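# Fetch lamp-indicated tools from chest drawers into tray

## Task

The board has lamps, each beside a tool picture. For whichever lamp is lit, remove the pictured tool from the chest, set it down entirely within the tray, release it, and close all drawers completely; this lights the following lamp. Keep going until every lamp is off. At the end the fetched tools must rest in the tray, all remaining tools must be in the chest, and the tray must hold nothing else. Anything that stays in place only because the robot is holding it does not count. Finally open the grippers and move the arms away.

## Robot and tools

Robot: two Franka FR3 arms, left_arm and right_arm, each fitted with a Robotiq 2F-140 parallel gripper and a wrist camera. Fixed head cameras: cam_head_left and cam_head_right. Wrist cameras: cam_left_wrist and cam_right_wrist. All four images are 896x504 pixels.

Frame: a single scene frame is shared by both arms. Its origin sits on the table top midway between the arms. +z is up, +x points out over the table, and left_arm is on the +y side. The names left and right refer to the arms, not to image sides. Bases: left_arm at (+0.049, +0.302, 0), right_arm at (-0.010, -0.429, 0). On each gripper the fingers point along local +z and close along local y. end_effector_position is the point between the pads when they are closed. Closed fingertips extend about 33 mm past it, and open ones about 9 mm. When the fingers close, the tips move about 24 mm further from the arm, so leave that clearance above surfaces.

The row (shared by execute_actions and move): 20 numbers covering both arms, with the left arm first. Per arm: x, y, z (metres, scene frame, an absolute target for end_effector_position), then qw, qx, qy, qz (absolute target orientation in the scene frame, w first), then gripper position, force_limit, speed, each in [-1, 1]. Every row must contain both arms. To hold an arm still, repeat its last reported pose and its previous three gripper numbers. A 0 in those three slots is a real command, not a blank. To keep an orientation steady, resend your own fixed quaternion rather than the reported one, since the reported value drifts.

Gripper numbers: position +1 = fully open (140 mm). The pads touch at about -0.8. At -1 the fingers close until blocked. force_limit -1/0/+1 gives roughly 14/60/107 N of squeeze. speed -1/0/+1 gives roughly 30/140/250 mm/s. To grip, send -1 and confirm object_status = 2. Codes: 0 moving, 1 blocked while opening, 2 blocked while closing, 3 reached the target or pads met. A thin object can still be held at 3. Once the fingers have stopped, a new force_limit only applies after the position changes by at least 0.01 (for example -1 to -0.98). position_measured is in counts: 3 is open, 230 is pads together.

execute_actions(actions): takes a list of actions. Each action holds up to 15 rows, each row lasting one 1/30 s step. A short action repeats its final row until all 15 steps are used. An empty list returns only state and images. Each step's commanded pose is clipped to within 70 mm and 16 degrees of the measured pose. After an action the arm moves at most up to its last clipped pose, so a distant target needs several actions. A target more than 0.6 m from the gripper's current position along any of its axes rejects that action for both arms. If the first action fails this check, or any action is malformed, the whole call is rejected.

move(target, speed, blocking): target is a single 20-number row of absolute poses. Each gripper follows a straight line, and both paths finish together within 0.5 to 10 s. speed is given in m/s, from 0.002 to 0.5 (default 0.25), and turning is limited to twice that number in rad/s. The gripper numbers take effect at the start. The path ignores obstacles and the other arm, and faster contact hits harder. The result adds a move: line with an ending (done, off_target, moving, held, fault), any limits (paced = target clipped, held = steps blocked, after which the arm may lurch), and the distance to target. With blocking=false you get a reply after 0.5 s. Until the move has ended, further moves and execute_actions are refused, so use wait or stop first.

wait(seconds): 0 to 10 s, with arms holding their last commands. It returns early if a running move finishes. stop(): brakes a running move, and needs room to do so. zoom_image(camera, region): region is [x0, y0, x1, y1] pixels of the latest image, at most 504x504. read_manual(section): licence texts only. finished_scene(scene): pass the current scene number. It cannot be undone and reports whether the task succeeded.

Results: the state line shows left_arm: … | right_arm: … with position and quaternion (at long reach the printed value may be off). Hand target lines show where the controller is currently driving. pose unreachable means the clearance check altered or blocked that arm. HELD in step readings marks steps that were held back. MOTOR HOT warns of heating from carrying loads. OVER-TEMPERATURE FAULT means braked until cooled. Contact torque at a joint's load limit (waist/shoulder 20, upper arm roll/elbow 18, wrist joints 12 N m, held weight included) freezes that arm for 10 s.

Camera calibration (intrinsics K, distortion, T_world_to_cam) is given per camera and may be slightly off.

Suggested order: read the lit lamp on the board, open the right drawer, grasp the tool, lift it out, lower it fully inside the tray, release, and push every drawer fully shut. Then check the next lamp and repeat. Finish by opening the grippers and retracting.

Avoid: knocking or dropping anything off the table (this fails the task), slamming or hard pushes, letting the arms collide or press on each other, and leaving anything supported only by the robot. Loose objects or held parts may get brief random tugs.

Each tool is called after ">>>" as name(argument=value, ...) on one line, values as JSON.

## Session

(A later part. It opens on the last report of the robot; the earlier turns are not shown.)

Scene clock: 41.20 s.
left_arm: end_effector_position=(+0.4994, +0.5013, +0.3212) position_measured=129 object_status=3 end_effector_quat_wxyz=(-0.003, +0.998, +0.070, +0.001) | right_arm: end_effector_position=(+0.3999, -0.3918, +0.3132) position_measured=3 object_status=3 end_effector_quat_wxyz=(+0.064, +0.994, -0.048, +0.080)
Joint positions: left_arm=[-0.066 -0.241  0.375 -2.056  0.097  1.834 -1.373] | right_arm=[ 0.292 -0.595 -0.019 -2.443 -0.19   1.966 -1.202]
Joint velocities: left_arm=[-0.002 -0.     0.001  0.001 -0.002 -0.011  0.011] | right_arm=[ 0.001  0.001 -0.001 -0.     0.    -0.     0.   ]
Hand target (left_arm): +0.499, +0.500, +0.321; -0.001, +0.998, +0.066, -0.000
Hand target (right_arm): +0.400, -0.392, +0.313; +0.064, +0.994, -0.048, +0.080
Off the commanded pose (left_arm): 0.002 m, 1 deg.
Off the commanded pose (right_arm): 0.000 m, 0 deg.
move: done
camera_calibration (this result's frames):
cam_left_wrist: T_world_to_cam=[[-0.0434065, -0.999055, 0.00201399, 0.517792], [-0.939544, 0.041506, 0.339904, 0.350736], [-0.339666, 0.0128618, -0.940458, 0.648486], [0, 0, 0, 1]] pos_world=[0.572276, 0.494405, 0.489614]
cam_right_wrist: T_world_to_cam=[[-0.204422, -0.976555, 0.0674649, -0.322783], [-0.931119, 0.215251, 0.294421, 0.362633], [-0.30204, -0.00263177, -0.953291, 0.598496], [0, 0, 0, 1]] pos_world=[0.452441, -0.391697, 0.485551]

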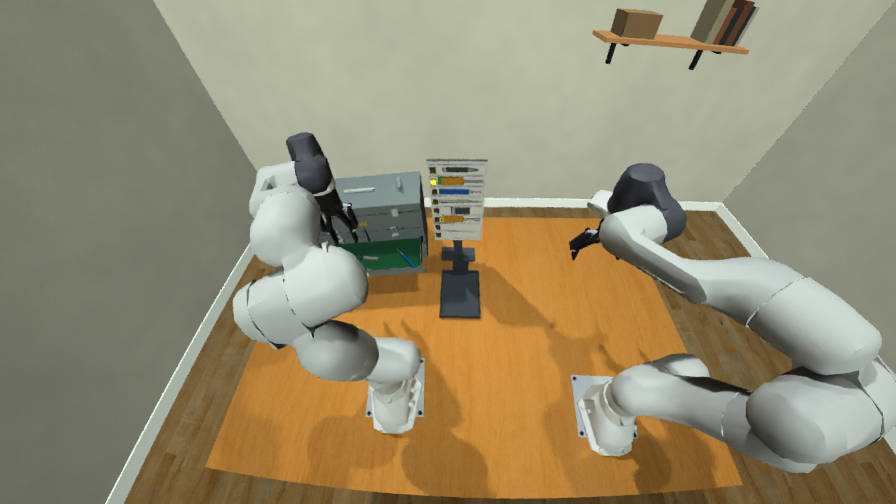

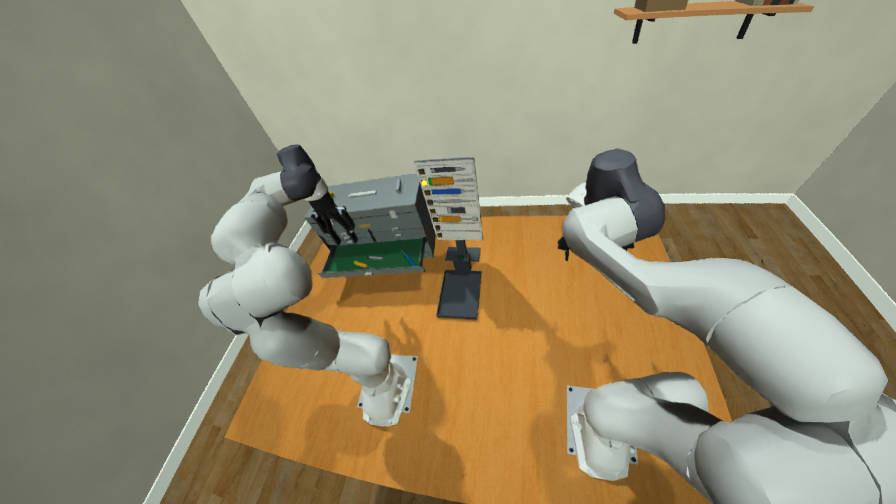

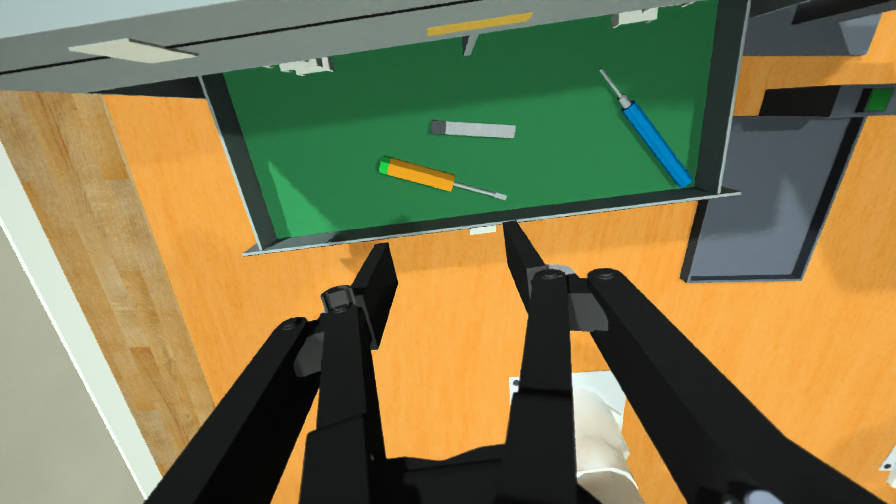

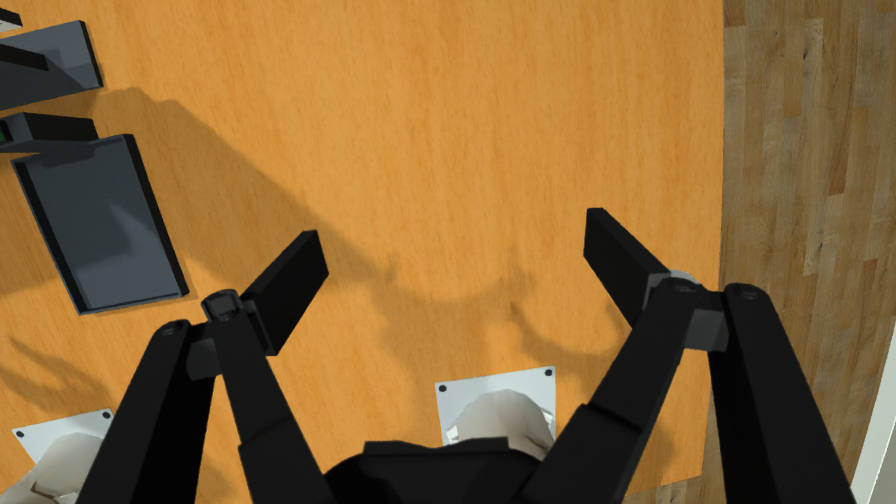

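>>> move(target=[0.519,0.523,0.22,0,0.809,0.588,0,-0.3,0.3,0.5, 0.4,-0.392,0.313,0.064,0.994,-0.048,0.08,1,0,0])

>>> move(target=[0.519,0.523,0.13,0,0.809,0.588,0,-0.3,0.3,0.5, 0.4,-0.392,0.313,0.064,0.994,-0.048,0.08,1,0,0], speed=0.08)

Scene clock: 44.73 s.
left_arm: end_effector_position=(+0.5198, +0.5228, +0.2212) position_measured=167 object_status=3 end_effector_quat_wxyz=(+0.001, +0.812, +0.583, -0.001) | right_arm: end_effector_position=(+0.3999, -0.3918, +0.3132) position_measured=3 object_status=3 end_effector_quat_wxyz=(+0.064, +0.994, -0.048, +0.080)
Joint positions: left_arm=[ 0.061 -0.085  0.308 -2.16   0.028  2.078 -2.399] | right_arm=[ 0.292 -0.595 -0.019 -2.443 -0.19   1.966 -1.202]
Joint velocities: left_arm=[-0.     0.001 -0.     0.     0.002  0.002 -0.029] | right_arm=[-0.     0.     0.001 -0.001 -0.001  0.001  0.001]
Hand target (left_arm): +0.520, +0.523, +0.221; -0.001, +0.809, +0.588, +0.000
Hand target (right_arm): +0.400, -0.392, +0.313; +0.064, +0.994, -0.048, +0.080
Off the commanded pose (left_arm): 0.001 m, 1 deg.
Off the commanded pose (right_arm): 0.000 m, 0 deg.
move: done
camera_calibration (this result's frames):
cam_left_wrist: T_world_to_cam=[[0.873935, -0.485942, 0.00989529, -0.206452], [-0.459335, -0.819085, 0.343673, 0.602487], [-0.1589, -0.304893, -0.939037, 0.632917], [0, 0, 0, 1]] pos_world=[0.557739, 0.586136, 0.389318]
cam_right_wrist: T_world_to_cam=[[-0.204422, -0.976555, 0.0674648, -0.322783], [-0.931119, 0.215251, 0.294421, 0.362633], [-0.30204, -0.00263166, -0.953292, 0.598496], [0, 0, 0, 1]] pos_world=[0.452441, -0.391697, 0.485551]

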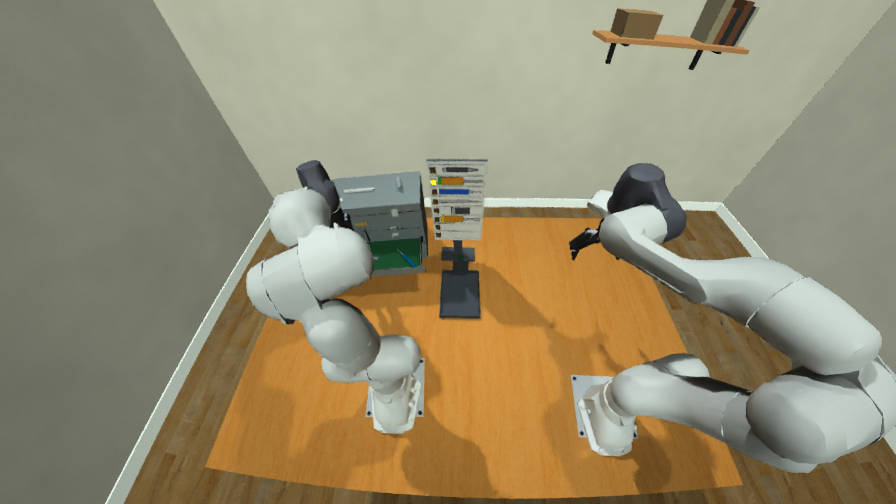

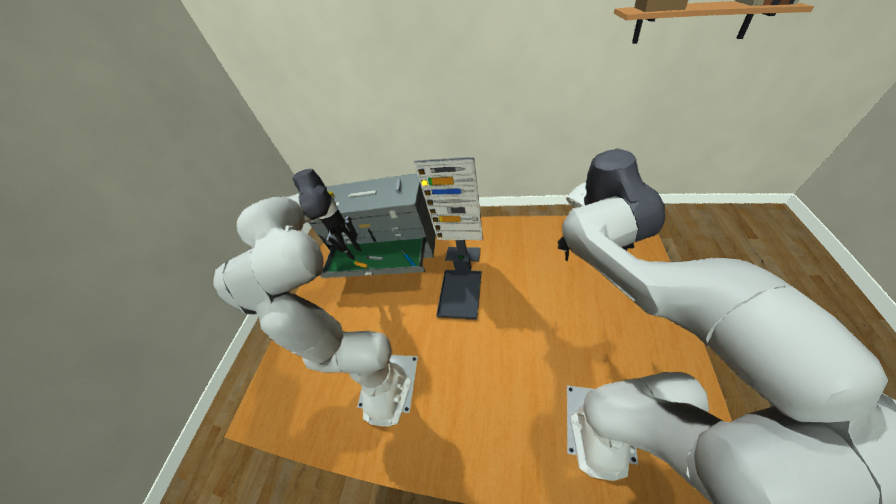

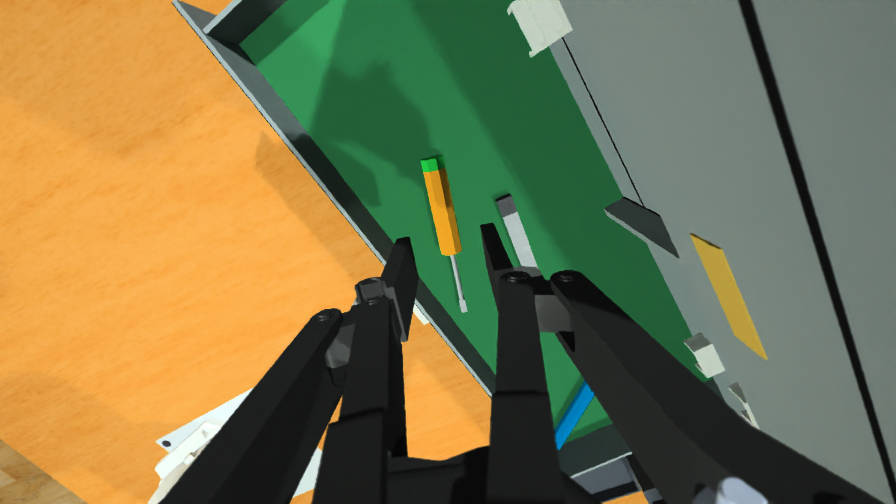

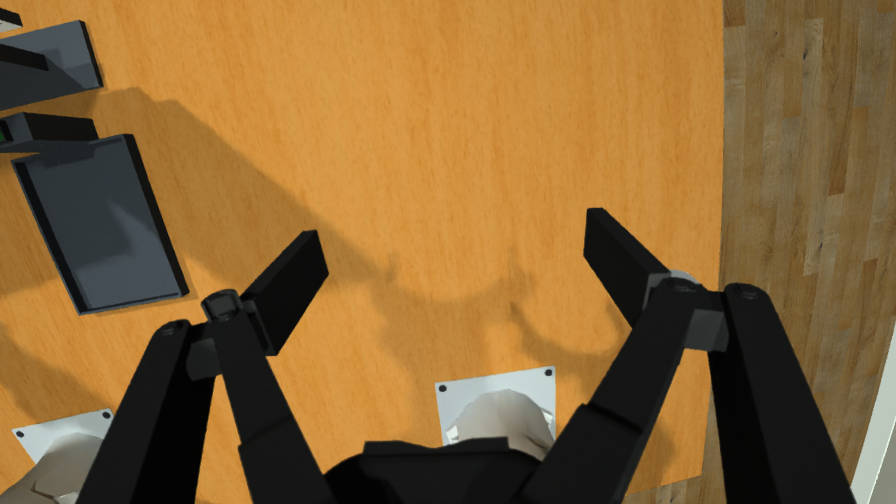

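Scene clock: 46.30 s.
left_arm: end_effector_position=(+0.5221, +0.5209, +0.1373) position_measured=167 object_status=3 end_effector_quat_wxyz=(+0.001, +0.809, +0.588, +0.002) | right_arm: end_effector_position=(+0.3999, -0.3918, +0.3132) position_measured=3 object_status=3 end_effector_quat_wxyz=(+0.064, +0.994, -0.048, +0.080)
Joint positions: left_arm=[ 0.062  0.021  0.31  -2.273 -0.011  2.298 -2.386] | right_arm=[ 0.292 -0.595 -0.019 -2.443 -0.19   1.966 -1.202]
Joint velocities: left_arm=[-0.001  0.002 -0.001 -0.003 -0.006  0.014  0.009] | right_arm=[ 0.001 -0.    -0.     0.    -0.     0.     0.001]
Hand target (left_arm): +0.520, +0.523, +0.130; -0.000, +0.809, +0.588, +0.000
Hand target (right_arm): +0.400, -0.392, +0.313; +0.064, +0.994, -0.048, +0.080
Off the commanded pose (left_arm): 0.008 m, 0 deg.
Off the commanded pose (right_arm): 0.000 m, 0 deg.
move: off_target (left_arm)
camera_calibration (this result's frames):
cam_left_wrist: T_world_to_cam=[[0.878799, -0.477, 0.0135011, -0.216247], [-0.452784, -0.824584, 0.339186, 0.630837], [-0.150659, -0.304189, -0.940623, 0.549511], [0, 0, 0, 1]] pos_world=[0.55846, 0.584184, 0.305831]
cam_right_wrist: T_world_to_cam=[[-0.204422, -0.976555, 0.0674648, -0.322783], [-0.931119, 0.215251, 0.294421, 0.362633], [-0.30204, -0.00263174, -0.953292, 0.598496], [0, 0, 0, 1]] pos_world=[0.452441, -0.391697, 0.485551]

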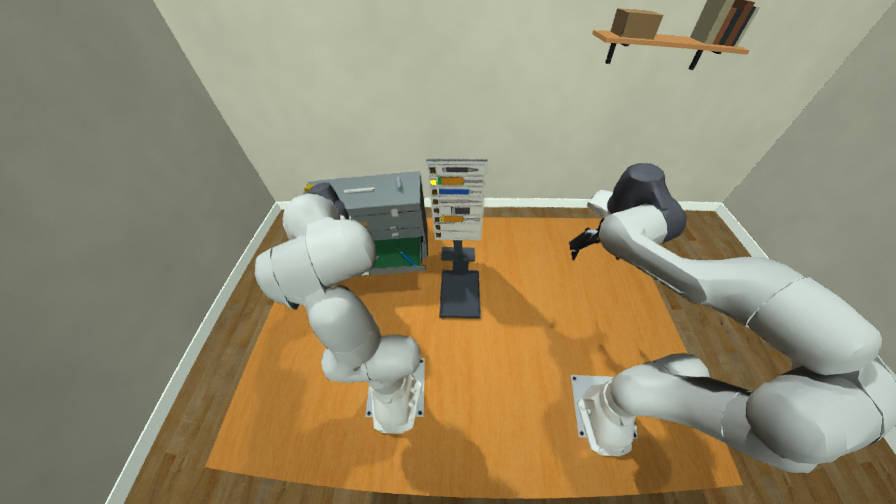

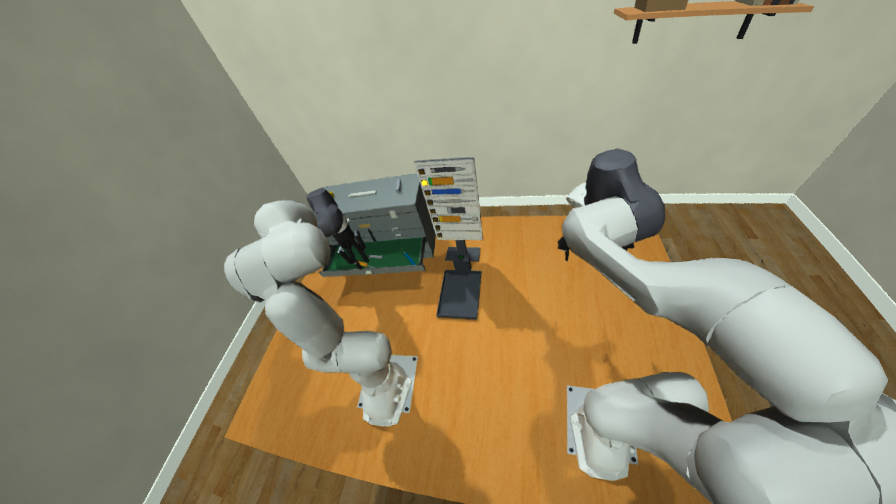

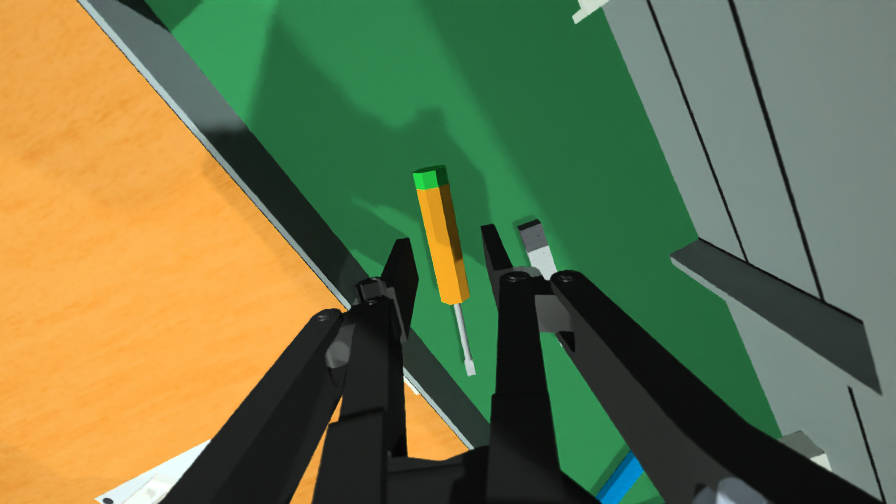

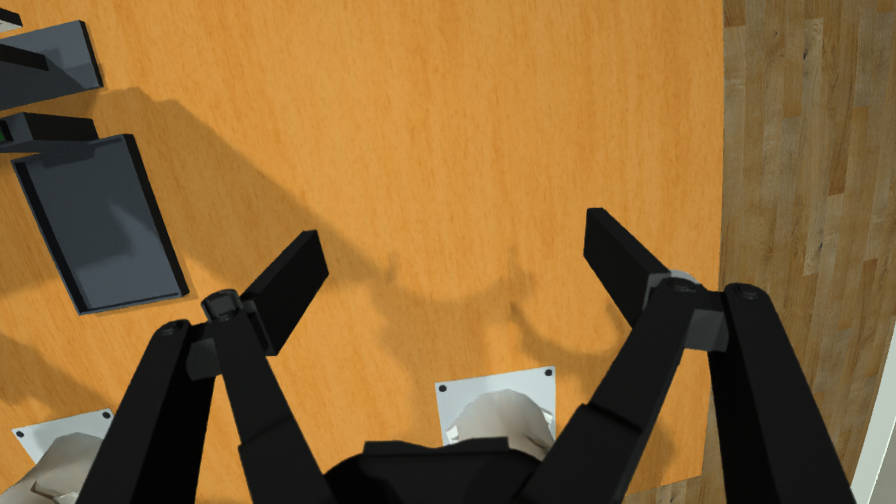

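>>> move(target=[0.521,0.522,0.143,0,0.809,0.588,0,-1,0.3,0.3, 0.4,-0.392,0.313,0.064,0.994,-0.048,0.08,1,0,0], speed=0.05)

>>> move(target=[0.5,0.5,0.3,0,0.809,0.588,0,-1,0.3,0.3, 0.4,-0.392,0.313,0.064,0.994,-0.048,0.08,1,0,0], speed=0.15)

>>> move(target=[0.42,0.03,0.3,0,1,0,0,-1,0.3,0.3, 0.4,-0.392,0.313,0.064,0.994,-0.048,0.08,1,0,0])

Scene clock: 47.20 s.
left_arm: end_effector_position=(+0.5218, +0.5204, +0.1413) position_measured=212 object_status=2 end_effector_quat_wxyz=(+0.001, +0.810, +0.587, +0.000) | right_arm: end_effector_position=(+0.3999, -0.3918, +0.3132) position_measured=3 object_status=3 end_effector_quat_wxyz=(+0.064, +0.994, -0.048, +0.080)
Joint positions: left_arm=[ 0.062  0.017  0.309 -2.265 -0.01   2.282 -2.385] | right_arm=[ 0.292 -0.595 -0.019 -2.443 -0.19   1.966 -1.202]
Joint velocities: left_arm=[ 0.     0.    -0.001 -0.001 -0.001 -0.013  0.   ] | right_arm=[-0.001  0.001 -0.001 -0.     0.     0.     0.   ]
Hand target (left_arm): +0.521, +0.522, +0.143; +0.000, +0.809, +0.588, +0.000
Hand target (right_arm): +0.400, -0.392, +0.313; +0.064, +0.994, -0.048, +0.080
Off the commanded pose (left_arm): 0.002 m, 0 deg.
Off the commanded pose (right_arm): 0.000 m, 0 deg.
move: done
camera_calibration (this result's frames):
cam_left_wrist: T_world_to_cam=[[0.877887, -0.478724, 0.0117441, -0.214617], [-0.45324, -0.822739, 0.343037, 0.627646], [-0.154558, -0.30647, -0.939249, 0.556057], [0, 0, 0, 1]] pos_world=[0.558827, 0.584061, 0.30949]
cam_right_wrist: T_world_to_cam=[[-0.204422, -0.976555, 0.0674649, -0.322783], [-0.931119, 0.215251, 0.294421, 0.362633], [-0.30204, -0.00263181, -0.953292, 0.598496], [0, 0, 0, 1]] pos_world=[0.452441, -0.391697, 0.485551]

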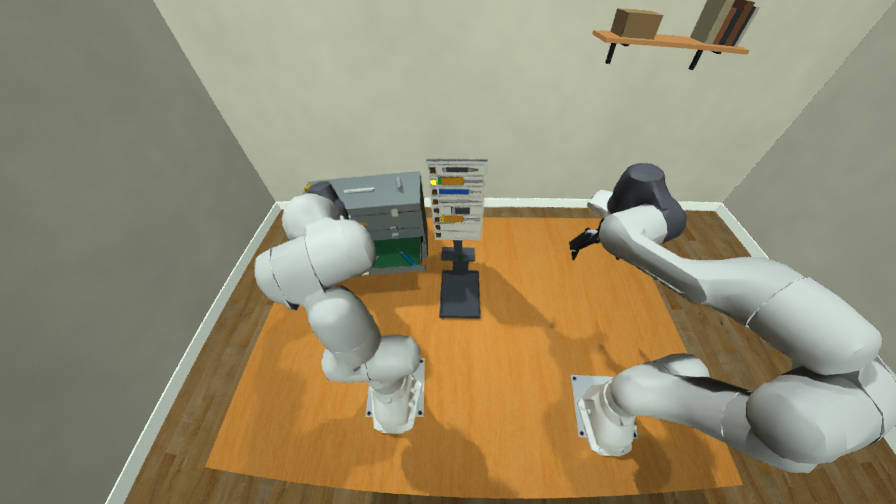

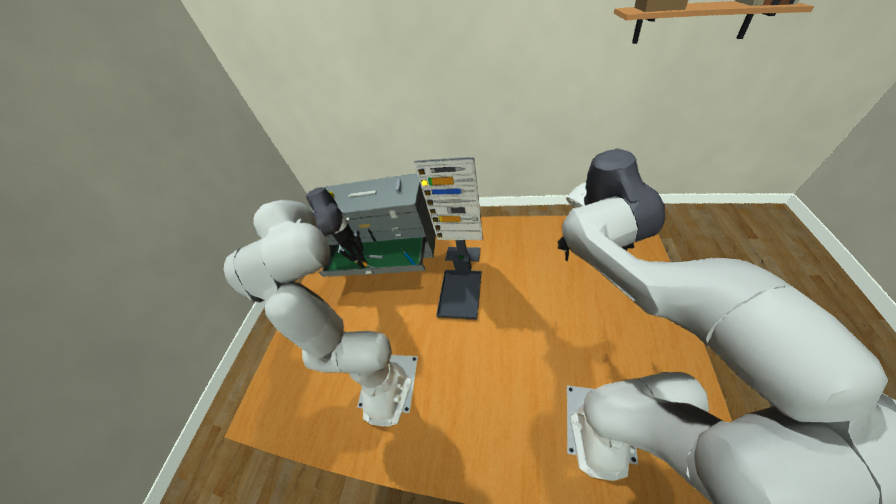

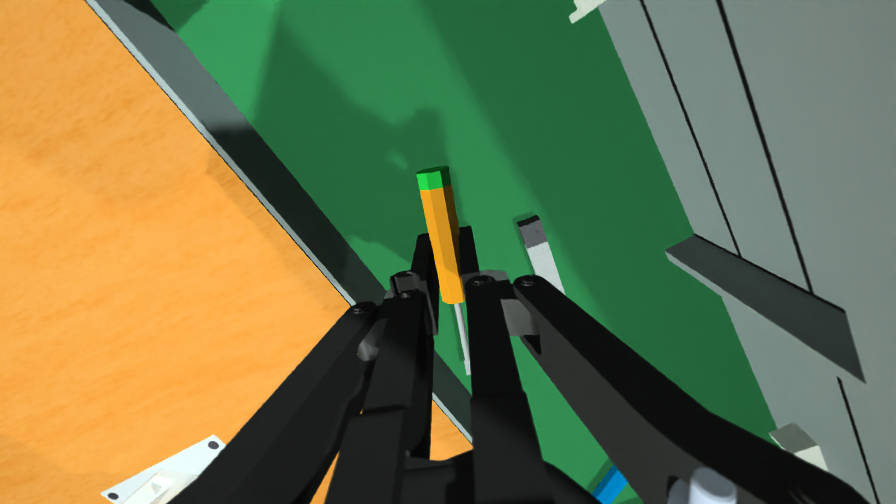

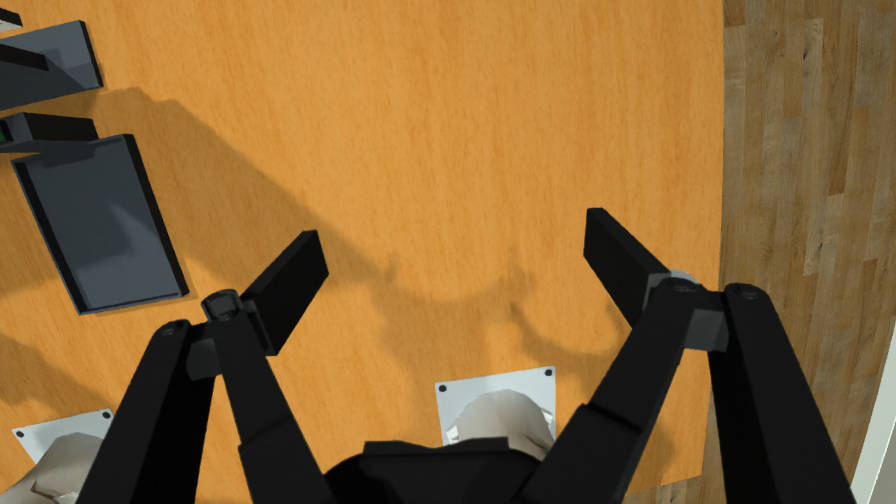

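Scene clock: 48.93 s.
left_arm: end_effector_position=(+0.4994, +0.4999, +0.2988) position_measured=212 object_status=2 end_effector_quat_wxyz=(+0.003, +0.810, +0.586, +0.001) | right_arm: end_effector_position=(+0.3999, -0.3918, +0.3132) position_measured=3 object_status=3 end_effector_quat_wxyz=(+0.064, +0.994, -0.048, +0.080)
Joint positions: left_arm=[ 0.061 -0.226  0.269 -2.107  0.057  1.891 -2.456] | right_arm=[ 0.292 -0.595 -0.019 -2.443 -0.19   1.966 -1.202]
Joint velocities: left_arm=[-0.    -0.001 -0.    -0.002  0.001 -0.011 -0.007] | right_arm=[-0.001  0.    -0.    -0.     0.001  0.001 -0.   ]
Hand target (left_arm): +0.499, +0.500, +0.299; +0.000, +0.809, +0.588, -0.000
Hand target (right_arm): +0.400, -0.392, +0.313; +0.064, +0.994, -0.048, +0.080
Off the commanded pose (left_arm): 0.001 m, 0 deg.
Off the commanded pose (right_arm): 0.000 m, 0 deg.
move: done
camera_calibration (this result's frames):
cam_left_wrist: T_world_to_cam=[[0.877152, -0.47997, 0.0152858, -0.206698], [-0.455425, -0.821358, 0.343451, 0.546925], [-0.152291, -0.30822, -0.939046, 0.693959], [0, 0, 0, 1]] pos_world=[0.536073, 0.563905, 0.466977]
cam_right_wrist: T_world_to_cam=[[-0.204422, -0.976555, 0.0674648, -0.322783], [-0.93112, 0.21525, 0.294421, 0.362633], [-0.30204, -0.00263182, -0.953292, 0.598496], [0, 0, 0, 1]] pos_world=[0.452441, -0.391697, 0.485551]

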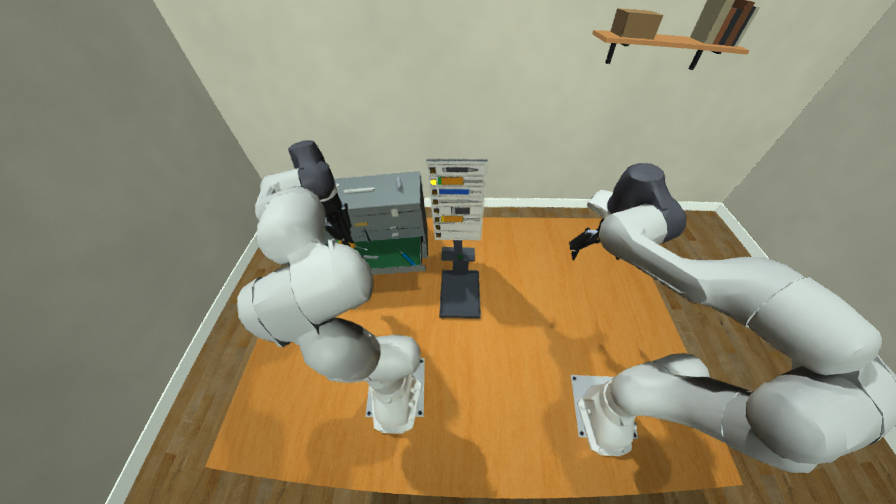

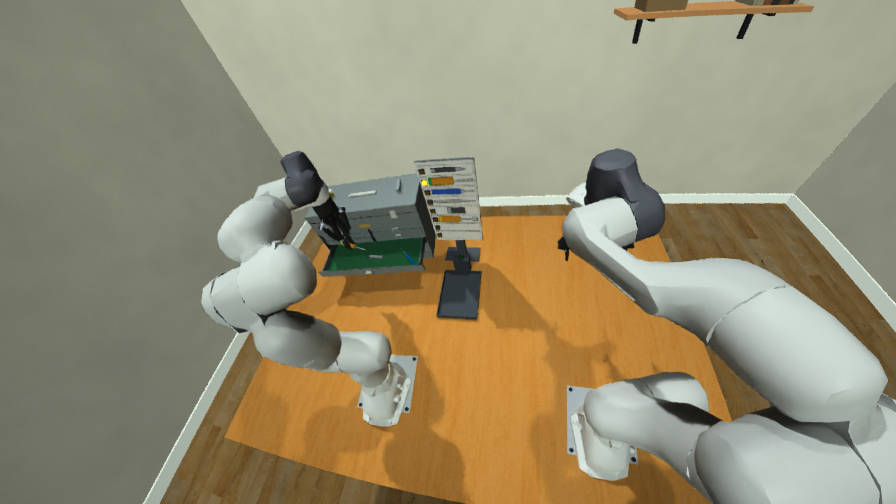

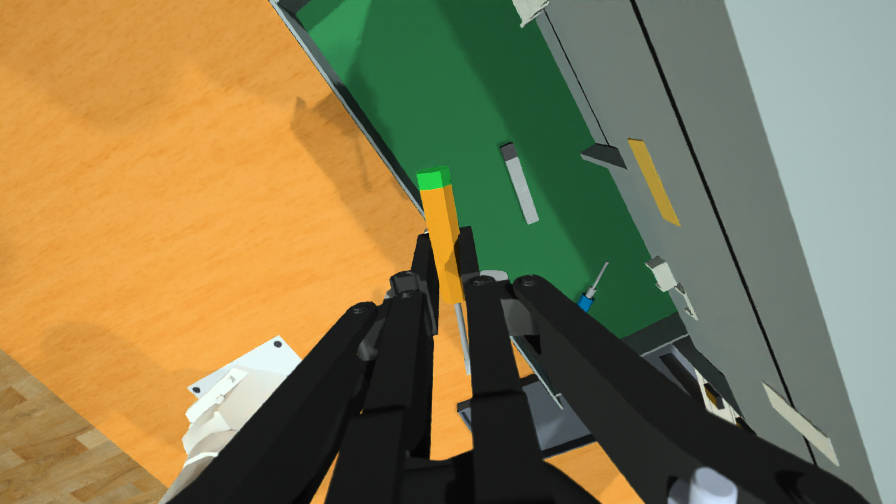

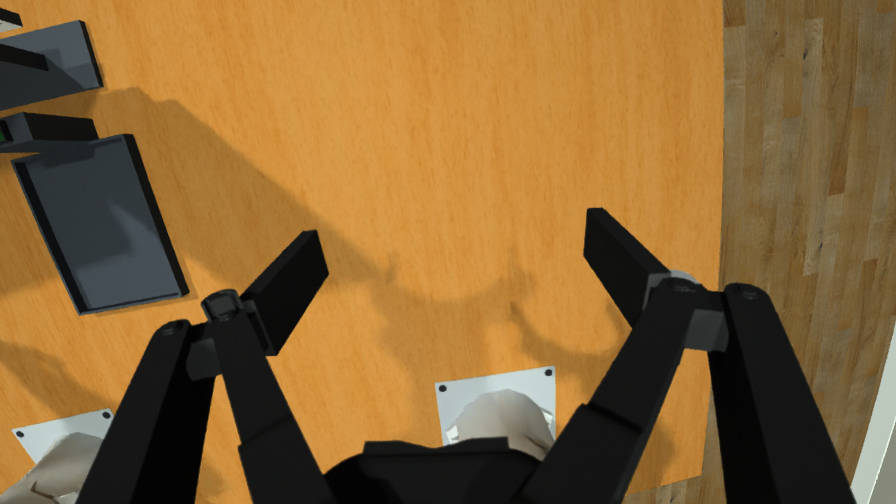

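Scene clock: 51.97 s.
left_arm: end_effector_position=(+0.4134, +0.0296, +0.2993) position_measured=212 object_status=2 end_effector_quat_wxyz=(+0.006, +1.000, +0.007, -0.000) | right_arm: end_effector_position=(+0.3999, -0.3918, +0.3132) position_measured=3 object_status=3 end_effector_quat_wxyz=(+0.064, +0.994, -0.048, +0.080)
Joint positions: left_arm=[-0.58  -0.336 -0.105 -2.221 -0.048  1.894 -2.186] | right_arm=[ 0.292 -0.595 -0.019 -2.443 -0.19   1.966 -1.202]
Joint velocities: left_arm=[-0.001  0.001  0.001  0.001 -0.     0.001  0.025] | right_arm=[-0.    -0.001  0.     0.     0.    -0.    -0.001]
Hand target (left_arm): +0.414, +0.028, +0.300; +0.009, +1.000, +0.000, -0.000
Hand target (right_arm): +0.400, -0.392, +0.313; +0.064, +0.994, -0.048, +0.080
Off the commanded pose (left_arm): 0.007 m, 1 deg.
Off the commanded pose (right_arm): 0.000 m, 0 deg.
move: off_target (left_arm)
camera_calibration (this result's frames):
cam_left_wrist: T_world_to_cam=[[-0.16872, -0.985425, 0.0217218, 0.0884218], [-0.925427, 0.165956, 0.340653, 0.287161], [-0.339293, 0.0373729, -0.939938, 0.603683], [0, 0, 0, 1]] pos_world=[0.48549, 0.0169155, 0.467682]
cam_right_wrist: T_world_to_cam=[[-0.204422, -0.976555, 0.0674648, -0.322783], [-0.931119, 0.215251, 0.294421, 0.362633], [-0.30204, -0.0026317, -0.953292, 0.598496], [0, 0, 0, 1]] pos_world=[0.452441, -0.391697, 0.485551]

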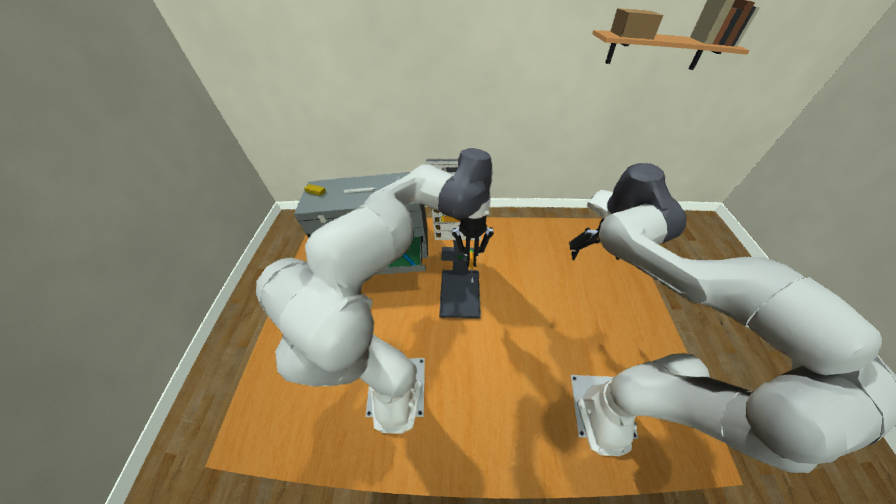

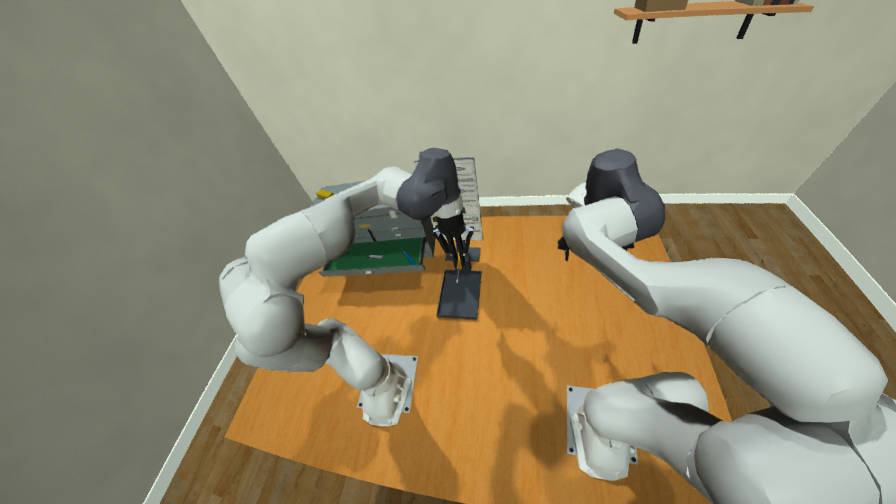

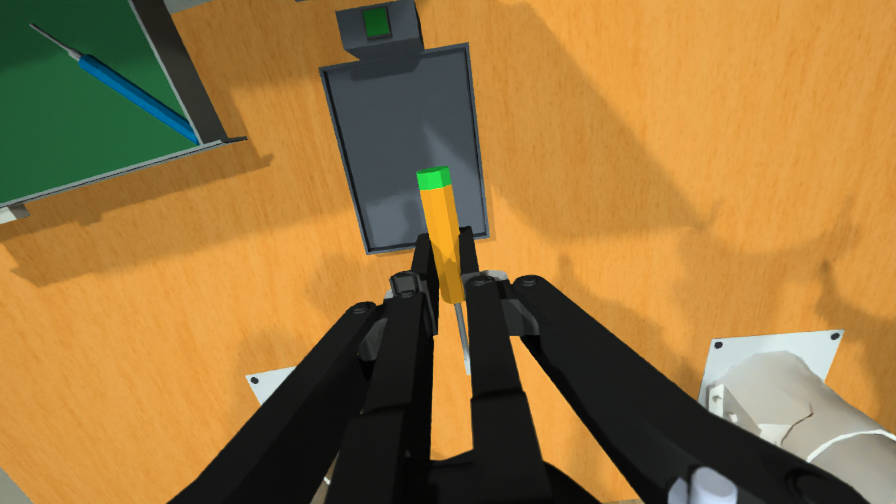

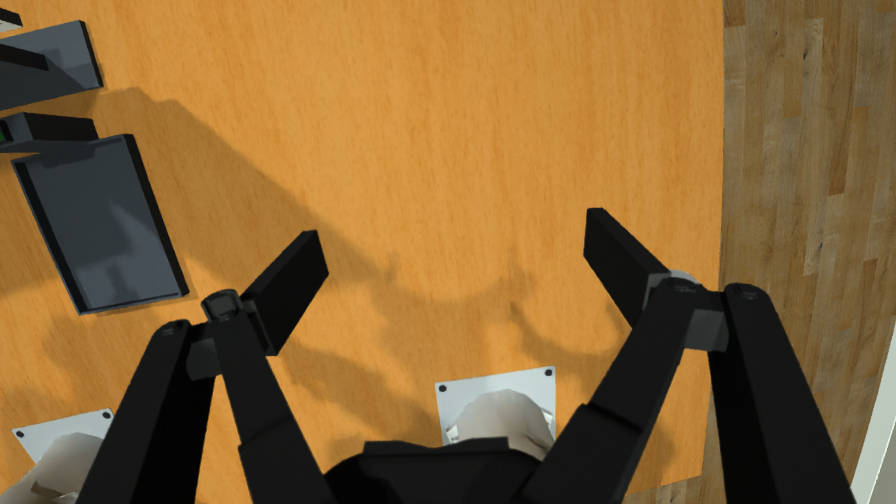

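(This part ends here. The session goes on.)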